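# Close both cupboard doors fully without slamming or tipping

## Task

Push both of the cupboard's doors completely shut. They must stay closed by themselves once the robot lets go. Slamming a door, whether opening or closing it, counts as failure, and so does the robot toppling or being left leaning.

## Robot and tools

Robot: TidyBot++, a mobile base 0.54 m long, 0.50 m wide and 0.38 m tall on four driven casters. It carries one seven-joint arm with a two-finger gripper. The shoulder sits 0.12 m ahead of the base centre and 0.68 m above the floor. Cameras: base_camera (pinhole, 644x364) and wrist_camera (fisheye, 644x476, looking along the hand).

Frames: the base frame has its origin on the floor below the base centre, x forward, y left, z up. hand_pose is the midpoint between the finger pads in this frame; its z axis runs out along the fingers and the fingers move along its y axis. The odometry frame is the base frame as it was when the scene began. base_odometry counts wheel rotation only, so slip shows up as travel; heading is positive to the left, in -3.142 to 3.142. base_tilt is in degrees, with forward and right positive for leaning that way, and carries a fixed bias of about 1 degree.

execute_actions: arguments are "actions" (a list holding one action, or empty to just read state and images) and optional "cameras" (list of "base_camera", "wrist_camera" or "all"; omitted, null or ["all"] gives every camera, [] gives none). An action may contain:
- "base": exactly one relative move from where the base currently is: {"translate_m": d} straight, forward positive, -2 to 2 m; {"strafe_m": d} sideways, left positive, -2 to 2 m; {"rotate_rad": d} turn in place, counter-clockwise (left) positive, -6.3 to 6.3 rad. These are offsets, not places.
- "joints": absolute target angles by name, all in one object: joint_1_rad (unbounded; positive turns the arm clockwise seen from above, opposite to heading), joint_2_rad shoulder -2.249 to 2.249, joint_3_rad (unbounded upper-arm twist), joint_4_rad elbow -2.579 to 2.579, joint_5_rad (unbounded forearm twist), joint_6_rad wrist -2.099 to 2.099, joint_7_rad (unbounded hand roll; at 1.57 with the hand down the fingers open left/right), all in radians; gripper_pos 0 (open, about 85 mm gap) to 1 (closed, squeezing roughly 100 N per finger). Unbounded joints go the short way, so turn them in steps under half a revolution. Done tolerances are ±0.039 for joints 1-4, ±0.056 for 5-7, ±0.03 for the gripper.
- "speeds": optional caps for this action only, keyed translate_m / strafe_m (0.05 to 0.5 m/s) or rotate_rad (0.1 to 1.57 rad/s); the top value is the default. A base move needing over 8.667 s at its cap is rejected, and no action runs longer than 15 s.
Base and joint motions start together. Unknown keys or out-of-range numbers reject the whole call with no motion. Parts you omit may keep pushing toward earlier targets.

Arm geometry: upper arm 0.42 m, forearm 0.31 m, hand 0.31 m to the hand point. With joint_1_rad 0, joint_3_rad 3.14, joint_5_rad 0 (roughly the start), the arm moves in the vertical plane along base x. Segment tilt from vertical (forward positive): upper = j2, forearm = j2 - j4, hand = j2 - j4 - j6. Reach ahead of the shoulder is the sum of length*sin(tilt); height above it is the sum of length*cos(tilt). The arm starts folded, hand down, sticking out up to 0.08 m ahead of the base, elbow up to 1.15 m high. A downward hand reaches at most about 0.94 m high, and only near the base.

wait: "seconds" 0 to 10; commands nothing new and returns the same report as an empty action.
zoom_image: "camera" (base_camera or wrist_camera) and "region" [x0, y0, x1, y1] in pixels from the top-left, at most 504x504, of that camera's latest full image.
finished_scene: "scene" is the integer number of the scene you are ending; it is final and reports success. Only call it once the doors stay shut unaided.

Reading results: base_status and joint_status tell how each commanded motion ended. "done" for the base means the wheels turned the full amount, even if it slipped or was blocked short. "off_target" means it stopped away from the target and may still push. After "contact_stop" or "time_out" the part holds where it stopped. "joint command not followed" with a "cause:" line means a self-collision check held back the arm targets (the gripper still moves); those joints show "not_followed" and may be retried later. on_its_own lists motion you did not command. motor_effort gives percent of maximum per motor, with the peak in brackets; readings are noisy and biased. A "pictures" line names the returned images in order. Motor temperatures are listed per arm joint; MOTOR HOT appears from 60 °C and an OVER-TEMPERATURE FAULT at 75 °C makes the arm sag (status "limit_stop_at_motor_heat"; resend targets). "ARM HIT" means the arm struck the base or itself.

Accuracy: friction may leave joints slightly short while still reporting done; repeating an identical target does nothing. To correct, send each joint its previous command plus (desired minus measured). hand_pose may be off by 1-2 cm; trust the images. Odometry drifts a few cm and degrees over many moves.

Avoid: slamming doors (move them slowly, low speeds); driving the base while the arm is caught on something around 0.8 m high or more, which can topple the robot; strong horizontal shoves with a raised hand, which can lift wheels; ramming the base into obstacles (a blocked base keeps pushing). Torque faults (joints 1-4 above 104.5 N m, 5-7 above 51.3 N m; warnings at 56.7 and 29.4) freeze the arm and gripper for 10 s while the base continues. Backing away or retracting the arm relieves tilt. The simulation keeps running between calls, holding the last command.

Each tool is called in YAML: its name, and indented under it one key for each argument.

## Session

execute_actions:
  actions: []

Scene clock: 0.00 s.
Motor temperatures (°C, as the motors report them): [35 34 29 32 35 39 38]
base_odometry: x=+0.000 y=+0.000 heading=+0.000 (m, m, rad; odometry frame)
base_tilt: forward=-0.2 right=-0.5 (deg)
base_status: not commanded
joint_positions: joint_1_rad=-0.042 joint_2_rad=-0.350 joint_3_rad=+3.114 joint_4_rad=-2.562 joint_5_rad=+0.040 joint_6_rad=-0.889 joint_7_rad=+1.568 gripper_pos=+0.000
joint_status: not commanded
motor_effort: joint_1_rad=+0 joint_2_rad=+0 joint_3_rad=+1 joint_4_rad=+11 joint_5_rad=+1 joint_6_rad=+0 joint_7_rad=+0 (%)
hand_pose: x=+0.2396 y=-0.0010 z=+0.5782 quat_wxyz=(+0.020, +0.999, +0.045, +0.021) (m; base frame)
pictures: base_camera, wrist_camera
Images, in order (width x height): base_camera 644x364, wrist_camera 644x476.

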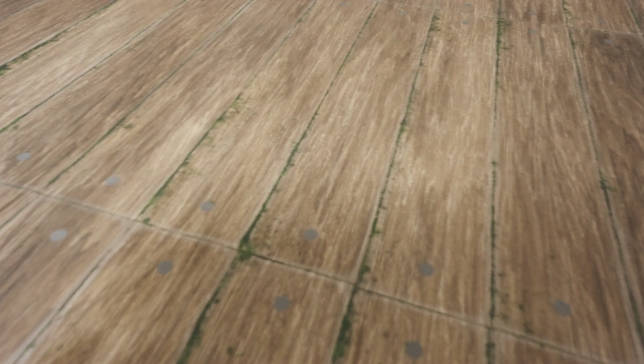

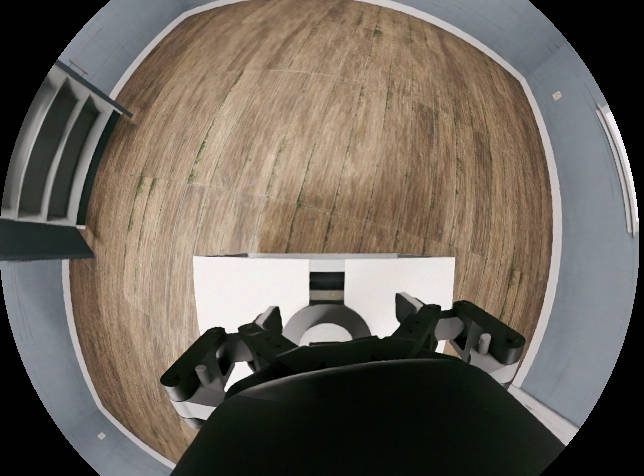

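execute_actions:
  actions:
    - {"base":{"rotate_rad":1.25},"joints":{"joint_1_rad":0,"joint_2_rad":0.5,"joint_3_rad":3.14,"joint_4_rad":-1.6,"joint_5_rad":0,"joint_6_rad":0.5,"gripper_pos":1}}

zoom_image:
  camera: "wrist_camera"
  region: [120,60,620,400]

Scene clock: 8.17 s.
Motor temperatures (°C, as the motors report them): [35 34 29 32 35 39 38]
base_odometry: x=+0.000 y=+0.000 heading=+1.249 (m, m, rad; odometry frame)
base_tilt: forward=-0.2 right=-0.5 (deg)
base_status: done
joint_positions: joint_1_rad=-0.011 joint_2_rad=+0.479 joint_3_rad=+3.130 joint_4_rad=-1.611 joint_5_rad=+0.036 joint_6_rad=+0.475 joint_7_rad=+1.568 gripper_pos=+0.999
joint_status: all done
motor_effort: joint_1_rad=+0(3) joint_2_rad=-38(38) joint_3_rad=+0(3) joint_4_rad=+20(19) joint_5_rad=+0(0) joint_6_rad=+10(10) joint_7_rad=+0(0) (%)
hand_pose: x=+0.8964 y=+0.0214 z=+0.8857 quat_wxyz=(-0.005, +0.722, +0.022, +0.691) (m; base frame)
pictures: base_camera, wrist_camera
Images, in order (width x height): base_camera 644x364, wrist_camera 644x476.

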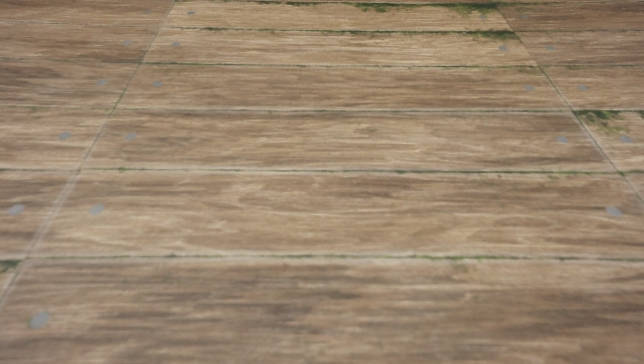

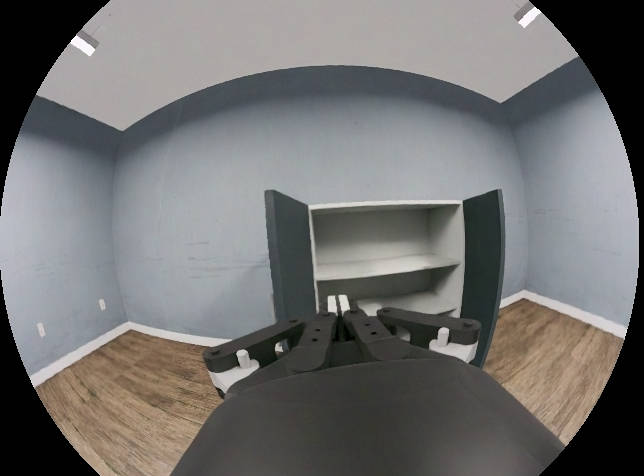

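Region (120, 60, 620, 400) of wrist_camera's 644x476 image, scaled by 1.008; it fills the top 343 rows of this view, and the rest is white.

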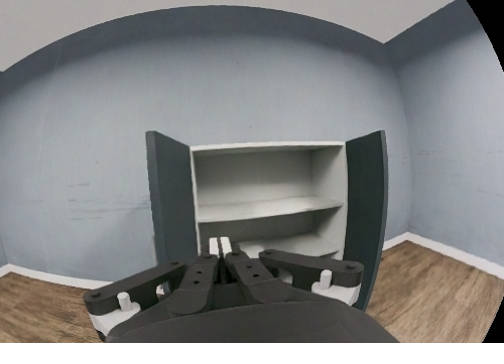

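execute_actions:
  actions:
    - {"base":{"strafe_m":0.55},"joints":{"joint_1_rad":0.3}}
  cameras: ["wrist_camera"]

execute_actions:
  actions:
    - {"base":{"translate_m":0.62}}

Scene clock: 20.03 s.
Motor temperatures (°C, as the motors report them): [35 34 29 32 35 39 38]
base_odometry: x=-0.522 y=+0.173 heading=+1.250 (m, m, rad; odometry frame)
base_tilt: forward=-0.2 right=-0.5 (deg)
base_status: done
joint_positions: joint_1_rad=+0.292 joint_2_rad=+0.479 joint_3_rad=+3.137 joint_4_rad=-1.611 joint_5_rad=+0.032 joint_6_rad=+0.475 joint_7_rad=+1.568 gripper_pos=+0.999
joint_status: all done
motor_effort: joint_1_rad=+0(5) joint_2_rad=-38(40) joint_3_rad=+0(3) joint_4_rad=+20(21) joint_5_rad=+0(0) joint_6_rad=+11(11) joint_7_rad=+0(0) (%)
hand_pose: x=+0.8663 y=-0.2156 z=+0.8856 quat_wxyz=(+0.102, +0.717, -0.090, +0.684) (m; base frame)
pictures: wrist_camera
Images, in order (width x height): wrist_camera 644x476.

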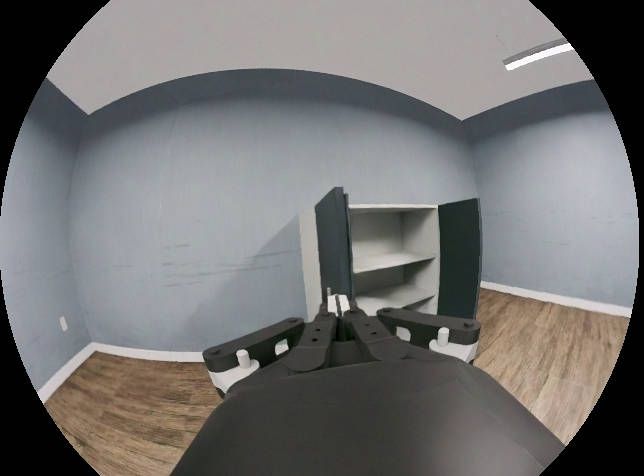

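Scene clock: 22.63 s.
Motor temperatures (°C, as the motors report them): [35 35 29 32 35 39 38]
base_odometry: x=-0.327 y=+0.762 heading=+1.251 (m, m, rad; odometry frame)
base_tilt: forward=-0.2 right=-0.5 (deg)
base_status: done
joint_positions: joint_1_rad=+0.292 joint_2_rad=+0.482 joint_3_rad=+3.137 joint_4_rad=-1.609 joint_5_rad=+0.032 joint_6_rad=+0.476 joint_7_rad=+1.568 gripper_pos=+0.999
joint_status: not commanded
motor_effort: joint_1_rad=+0(1) joint_2_rad=-38(40) joint_3_rad=-1(1) joint_4_rad=+20(21) joint_5_rad=+0(0) joint_6_rad=+11(11) joint_7_rad=+0(0) (%)
hand_pose: x=+0.8672 y=-0.2161 z=+0.8849 quat_wxyz=(+0.102, +0.717, -0.090, +0.684) (m; base frame)
pictures: base_camera, wrist_camera
Images, in order (width x height): base_camera 644x364, wrist_camera 644x476.

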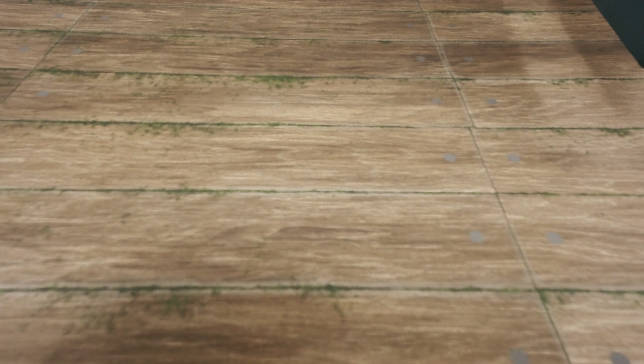

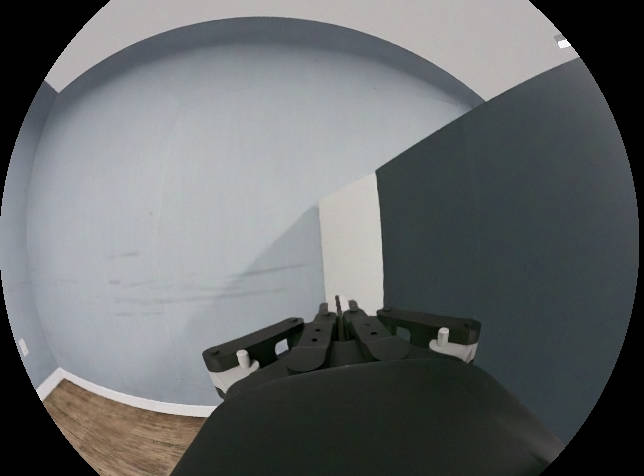

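execute_actions:
  actions:
    - {"base":{"strafe_m":-0.5},"speeds":{"strafe_m":0.1}}
  cameras: ["wrist_camera"]

execute_actions:
  actions:
    - {"base":{"translate_m":0.22},"speeds":{"translate_m":0.06}}

Scene clock: 32.87 s.
Motor temperatures (°C, as the motors report them): [35 35 29 33 35 39 38]
base_odometry: x=+0.147 y=+0.605 heading=+1.251 (m, m, rad; odometry frame)
base_tilt: forward=-0.2 right=-0.5 (deg)
base_status: done
joint_positions: joint_1_rad=+0.296 joint_2_rad=+0.482 joint_3_rad=+3.136 joint_4_rad=-1.609 joint_5_rad=+0.032 joint_6_rad=+0.476 joint_7_rad=+1.568 gripper_pos=+0.999
joint_status: not commanded
motor_effort: joint_1_rad=+0(5) joint_2_rad=-38(38) joint_3_rad=+0(3) joint_4_rad=+20(22) joint_5_rad=+0(2) joint_6_rad=+11(11) joint_7_rad=+0(0) (%)
hand_pose: x=+0.8666 y=-0.2181 z=+0.8850 quat_wxyz=(+0.103, +0.717, -0.092, +0.684) (m; base frame)
pictures: wrist_camera
Images, in order (width x height): wrist_camera 644x476.

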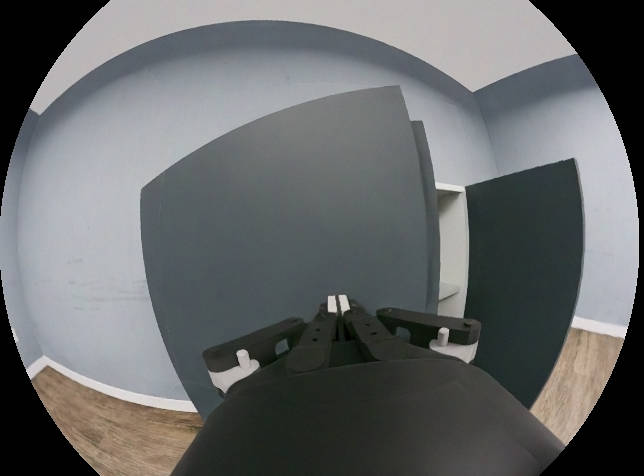

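Scene clock: 37.03 s.
Motor temperatures (°C, as the motors report them): [35 35 29 33 35 39 38]
base_odometry: x=+0.217 y=+0.814 heading=+1.251 (m, m, rad; odometry frame)
base_tilt: forward=-0.2 right=-0.5 (deg)
base_status: done
joint_positions: joint_1_rad=+0.296 joint_2_rad=+0.483 joint_3_rad=+3.136 joint_4_rad=-1.608 joint_5_rad=+0.032 joint_6_rad=+0.476 joint_7_rad=+1.568 gripper_pos=+0.999
joint_status: not commanded
motor_effort: joint_1_rad=+0(2) joint_2_rad=-38(40) joint_3_rad=+0(1) joint_4_rad=+20(23) joint_5_rad=+0(0) joint_6_rad=+11(12) joint_7_rad=+0(0) (%)
hand_pose: x=+0.8668 y=-0.2183 z=+0.8845 quat_wxyz=(+0.103, +0.717, -0.092, +0.684) (m; base frame)
pictures: base_camera, wrist_camera
Images, in order (width x height): base_camera 644x364, wrist_camera 644x476.

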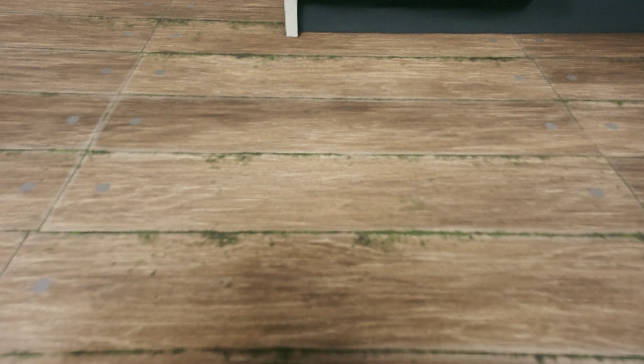

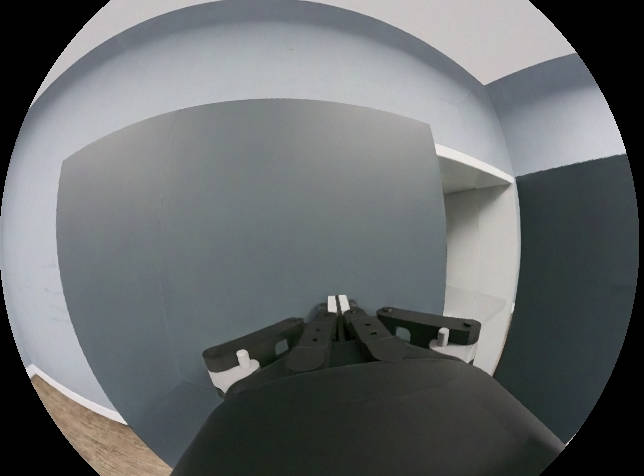

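execute_actions:
  actions:
    - {"base":{"translate_m":0.03},"speeds":{"translate_m":0.05}}
  cameras: []

execute_actions:
  actions:
    - {"base":{"translate_m":-0.55}}
  cameras: []

execute_actions:
  actions:
    - {"base":{"strafe_m":-0.9},"joints":{"joint_1_rad":0}}
  cameras: ["wrist_camera"]

execute_actions:
  actions:
    - {"base":{"translate_m":0.28}}

Scene clock: 51.30 s.
Motor temperatures (°C, as the motors report them): [35 35 29 33 35 39 38]
base_odometry: x=+0.226 y=+0.842 heading=+1.251 (m, m, rad; odometry frame)
base_tilt: forward=-0.2 right=-0.5 (deg)
base_status: done
joint_positions: joint_1_rad=+0.302 joint_2_rad=+0.453 joint_3_rad=+3.136 joint_4_rad=-1.650 joint_5_rad=+0.031 joint_6_rad=+0.478 joint_7_rad=+1.568 gripper_pos=+0.999
joint_status: not commanded
motor_effort: joint_1_rad=-2(5) joint_2_rad=-27(42) joint_3_rad=+0(2) joint_4_rad=+29(33) joint_5_rad=+0(1) joint_6_rad=+12(14) joint_7_rad=+0(0) (%)
hand_pose: x=+0.8528 y=-0.2187 z=+0.8841 quat_wxyz=(+0.104, +0.720, -0.094, +0.680) (m; base frame)
pictures: none
No camera images: the call's "cameras" was empty. Leave "cameras" out to get every camera's image.

Scene clock: 53.90 s.
Motor temperatures (°C, as the motors report them): [35 35 29 33 35 39 38]
base_odometry: x=+0.053 y=+0.319 heading=+1.251 (m, m, rad; odometry frame)
base_tilt: forward=-0.2 right=-0.5 (deg)
base_status: done
joint_positions: joint_1_rad=+0.301 joint_2_rad=+0.497 joint_3_rad=+3.136 joint_4_rad=-1.599 joint_5_rad=+0.031 joint_6_rad=+0.478 joint_7_rad=+1.568 gripper_pos=+0.999
joint_status: not commanded
motor_effort: joint_1_rad=+0(3) joint_2_rad=-38(43) joint_3_rad=+0(1) joint_4_rad=+20(28) joint_5_rad=+0(0) joint_6_rad=+11(12) joint_7_rad=+0(0) (%)
hand_pose: x=+0.8698 y=-0.2241 z=+0.8798 quat_wxyz=(+0.104, +0.717, -0.094, +0.682) (m; base frame)
pictures: none
No camera images: the call's "cameras" was empty. Leave "cameras" out to get every camera's image.

Scene clock: 57.07 s.
Motor temperatures (°C, as the motors report them): [35 35 29 33 35 39 38]
base_odometry: x=+0.908 y=+0.036 heading=+1.250 (m, m, rad; odometry frame)
base_tilt: forward=-0.2 right=-0.5 (deg)
base_status: done
joint_positions: joint_1_rad=+0.001 joint_2_rad=+0.497 joint_3_rad=+3.136 joint_4_rad=-1.599 joint_5_rad=+0.031 joint_6_rad=+0.478 joint_7_rad=+1.568 gripper_pos=+0.999
joint_status: all done
motor_effort: joint_1_rad=-1(5) joint_2_rad=-38(40) joint_3_rad=-1(3) joint_4_rad=+21(21) joint_5_rad=+0(1) joint_6_rad=+11(11) joint_7_rad=+0(0) (%)
hand_pose: x=+0.9025 y=+0.0089 z=+0.8798 quat_wxyz=(+0.001, +0.723, +0.014, +0.690) (m; base frame)
pictures: wrist_camera
Images, in order (width x height): wrist_camera 644x476.

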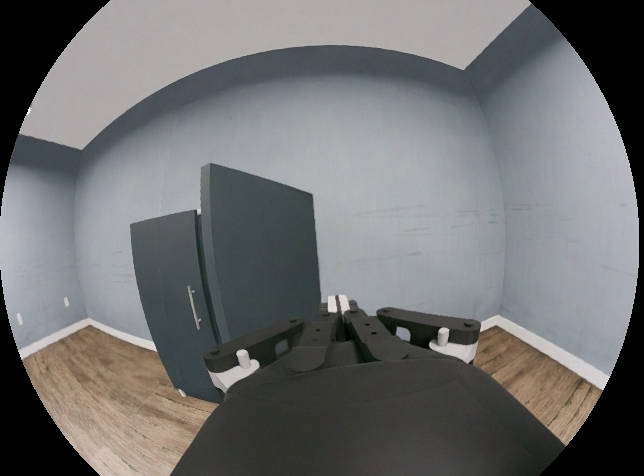

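Scene clock: 58.93 s.
Motor temperatures (°C, as the motors report them): [35 35 29 33 35 39 38]
base_odometry: x=+0.996 y=+0.302 heading=+1.250 (m, m, rad; odometry frame)
base_tilt: forward=-0.2 right=-0.5 (deg)
base_status: done
joint_positions: joint_1_rad=+0.001 joint_2_rad=+0.497 joint_3_rad=+3.136 joint_4_rad=-1.599 joint_5_rad=+0.031 joint_6_rad=+0.478 joint_7_rad=+1.568 gripper_pos=+0.999
joint_status: not commanded
motor_effort: joint_1_rad=+0(1) joint_2_rad=-38(43) joint_3_rad=+0(0) joint_4_rad=+20(22) joint_5_rad=+0(0) joint_6_rad=+11(11) joint_7_rad=+0(0) (%)
hand_pose: x=+0.9025 y=+0.0089 z=+0.8793 quat_wxyz=(+0.001, +0.723, +0.014, +0.690) (m; base frame)
pictures: base_camera, wrist_camera
Images, in order (width x height): base_camera 644x364, wrist_camera 644x476.

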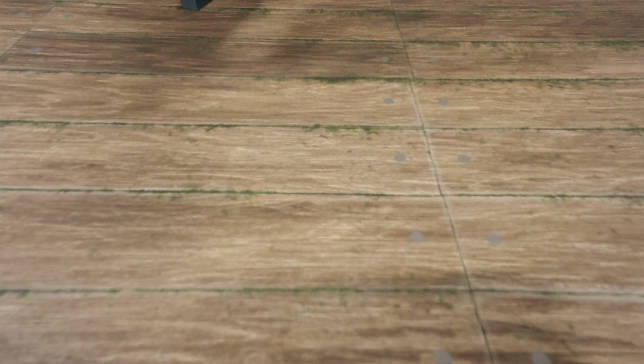

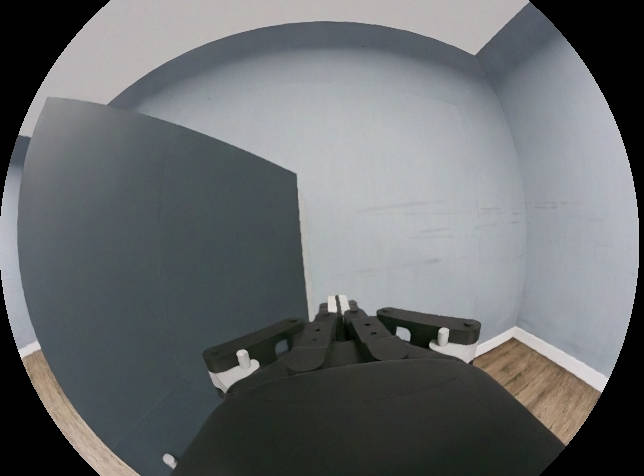

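execute_actions:
  actions:
    - {"base":{"strafe_m":0.3},"speeds":{"strafe_m":0.1}}
  cameras: ["wrist_camera"]

execute_actions:
  actions:
    - {"base":{"translate_m":0.25},"speeds":{"translate_m":0.06}}

Scene clock: 76.10 s.
Motor temperatures (°C, as the motors report them): [35 36 29 33 35 39 38]
base_odometry: x=+0.711 y=+0.397 heading=+1.250 (m, m, rad; odometry frame)
base_tilt: forward=-0.2 right=-0.5 (deg)
base_status: done
joint_positions: joint_1_rad=-0.001 joint_2_rad=+0.497 joint_3_rad=+3.139 joint_4_rad=-1.599 joint_5_rad=+0.030 joint_6_rad=+0.478 joint_7_rad=+1.568 gripper_pos=+0.999
joint_status: not commanded
motor_effort: joint_1_rad=-1(5) joint_2_rad=-39(40) joint_3_rad=+0(3) joint_4_rad=+20(20) joint_5_rad=+0(1) joint_6_rad=+11(11) joint_7_rad=+0(0) (%)
hand_pose: x=+0.9026 y=+0.0078 z=+0.8793 quat_wxyz=(+0.002, +0.723, +0.014, +0.690) (m; base frame)
pictures: wrist_camera
Images, in order (width x height): wrist_camera 644x476.

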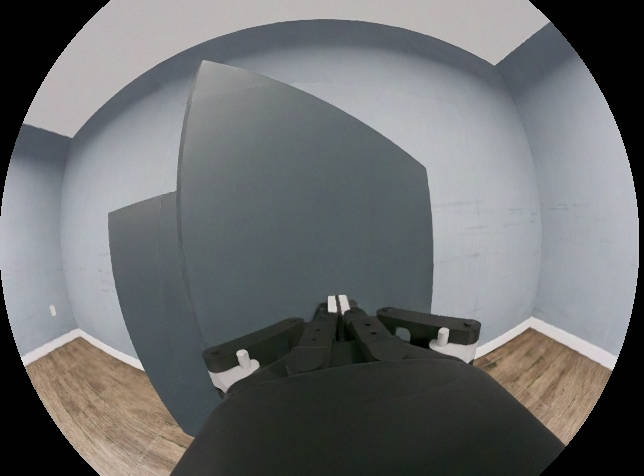

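Scene clock: 80.87 s.
Motor temperatures (°C, as the motors report them): [35 36 29 33 35 39 38]
base_odometry: x=+0.790 y=+0.634 heading=+1.250 (m, m, rad; odometry frame)
base_tilt: forward=-0.2 right=-0.5 (deg)
base_status: done
joint_positions: joint_1_rad=-0.001 joint_2_rad=+0.492 joint_3_rad=+3.139 joint_4_rad=-1.607 joint_5_rad=+0.030 joint_6_rad=+0.480 joint_7_rad=+1.568 gripper_pos=+0.999
joint_status: not commanded
motor_effort: joint_1_rad=+0(2) joint_2_rad=-37(42) joint_3_rad=+0(1) joint_4_rad=+20(26) joint_5_rad=+0(0) joint_6_rad=+10(12) joint_7_rad=+0(0) (%)
hand_pose: x=+0.9001 y=+0.0077 z=+0.8797 quat_wxyz=(+0.002, +0.724, +0.014, +0.690) (m; base frame)
pictures: base_camera, wrist_camera
Images, in order (width x height): base_camera 644x364, wrist_camera 644x476.

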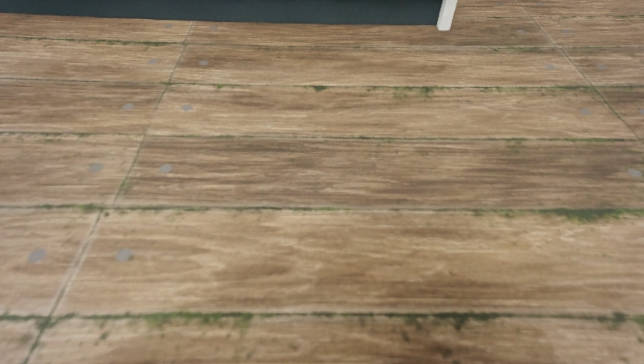

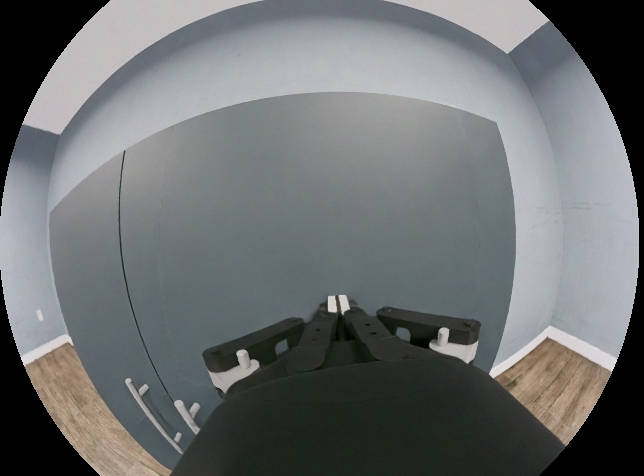

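execute_actions:
  actions:
    - {"base":{"translate_m":0.02},"speeds":{"translate_m":0.05}}
  cameras: []

execute_actions:
  actions:
    - {"base":{"translate_m":-0.08}}

Scene clock: 87.43 s.
Motor temperatures (°C, as the motors report them): [35 36 29 33 35 39 38]
base_odometry: x=+0.796 y=+0.652 heading=+1.250 (m, m, rad; odometry frame)
base_tilt: forward=-0.2 right=-0.5 (deg)
base_status: done
joint_positions: joint_1_rad=-0.001 joint_2_rad=+0.449 joint_3_rad=+3.139 joint_4_rad=-1.664 joint_5_rad=+0.030 joint_6_rad=+0.480 joint_7_rad=+1.568 gripper_pos=+0.999
joint_status: not commanded
motor_effort: joint_1_rad=+0(3) joint_2_rad=-26(37) joint_3_rad=+1(2) joint_4_rad=+31(34) joint_5_rad=+0(1) joint_6_rad=+13(16) joint_7_rad=+0(0) (%)
hand_pose: x=+0.8815 y=+0.0075 z=+0.8795 quat_wxyz=(+0.002, +0.729, +0.014, +0.685) (m; base frame)
pictures: none
No camera images: the call's "cameras" was empty. Leave "cameras" out to get every camera's image.

Scene clock: 88.57 s.
Motor temperatures (°C, as the motors report them): [35 36 29 33 35 39 38]
base_odometry: x=+0.771 y=+0.576 heading=+1.250 (m, m, rad; odometry frame)
base_tilt: forward=-0.2 right=-0.5 (deg)
base_status: done
joint_positions: joint_1_rad=-0.001 joint_2_rad=+0.497 joint_3_rad=+3.139 joint_4_rad=-1.599 joint_5_rad=+0.030 joint_6_rad=+0.480 joint_7_rad=+1.568 gripper_pos=+0.999
joint_status: not commanded
motor_effort: joint_1_rad=+0(3) joint_2_rad=-37(43) joint_3_rad=+0(2) joint_4_rad=+19(30) joint_5_rad=+0(1) joint_6_rad=+10(14) joint_7_rad=+0(0) (%)
hand_pose: x=+0.9024 y=+0.0074 z=+0.8800 quat_wxyz=(+0.002, +0.723, +0.014, +0.691) (m; base frame)
pictures: base_camera, wrist_camera
Images, in order (width x height): base_camera 644x364, wrist_camera 644x476.

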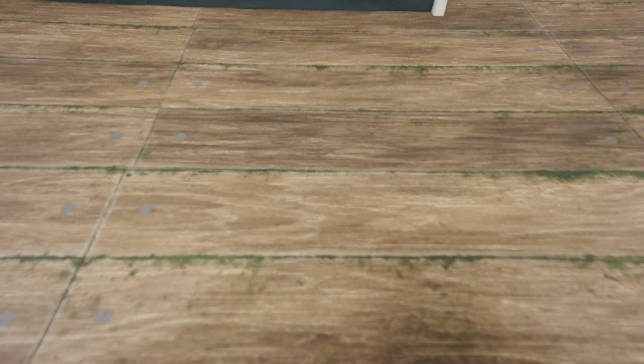

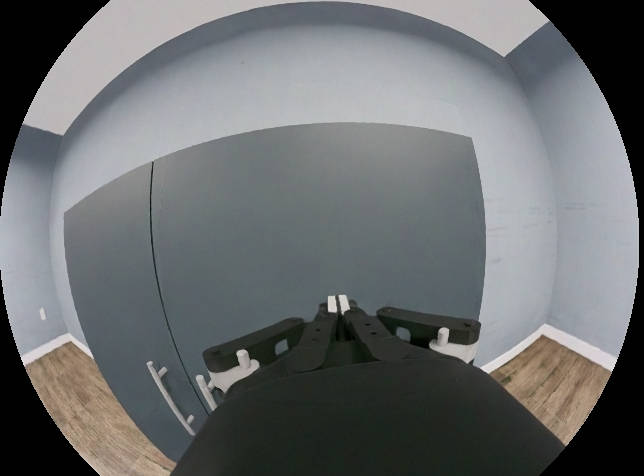

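finished_scene:
  scene: 2

The scene is finished: the task was done.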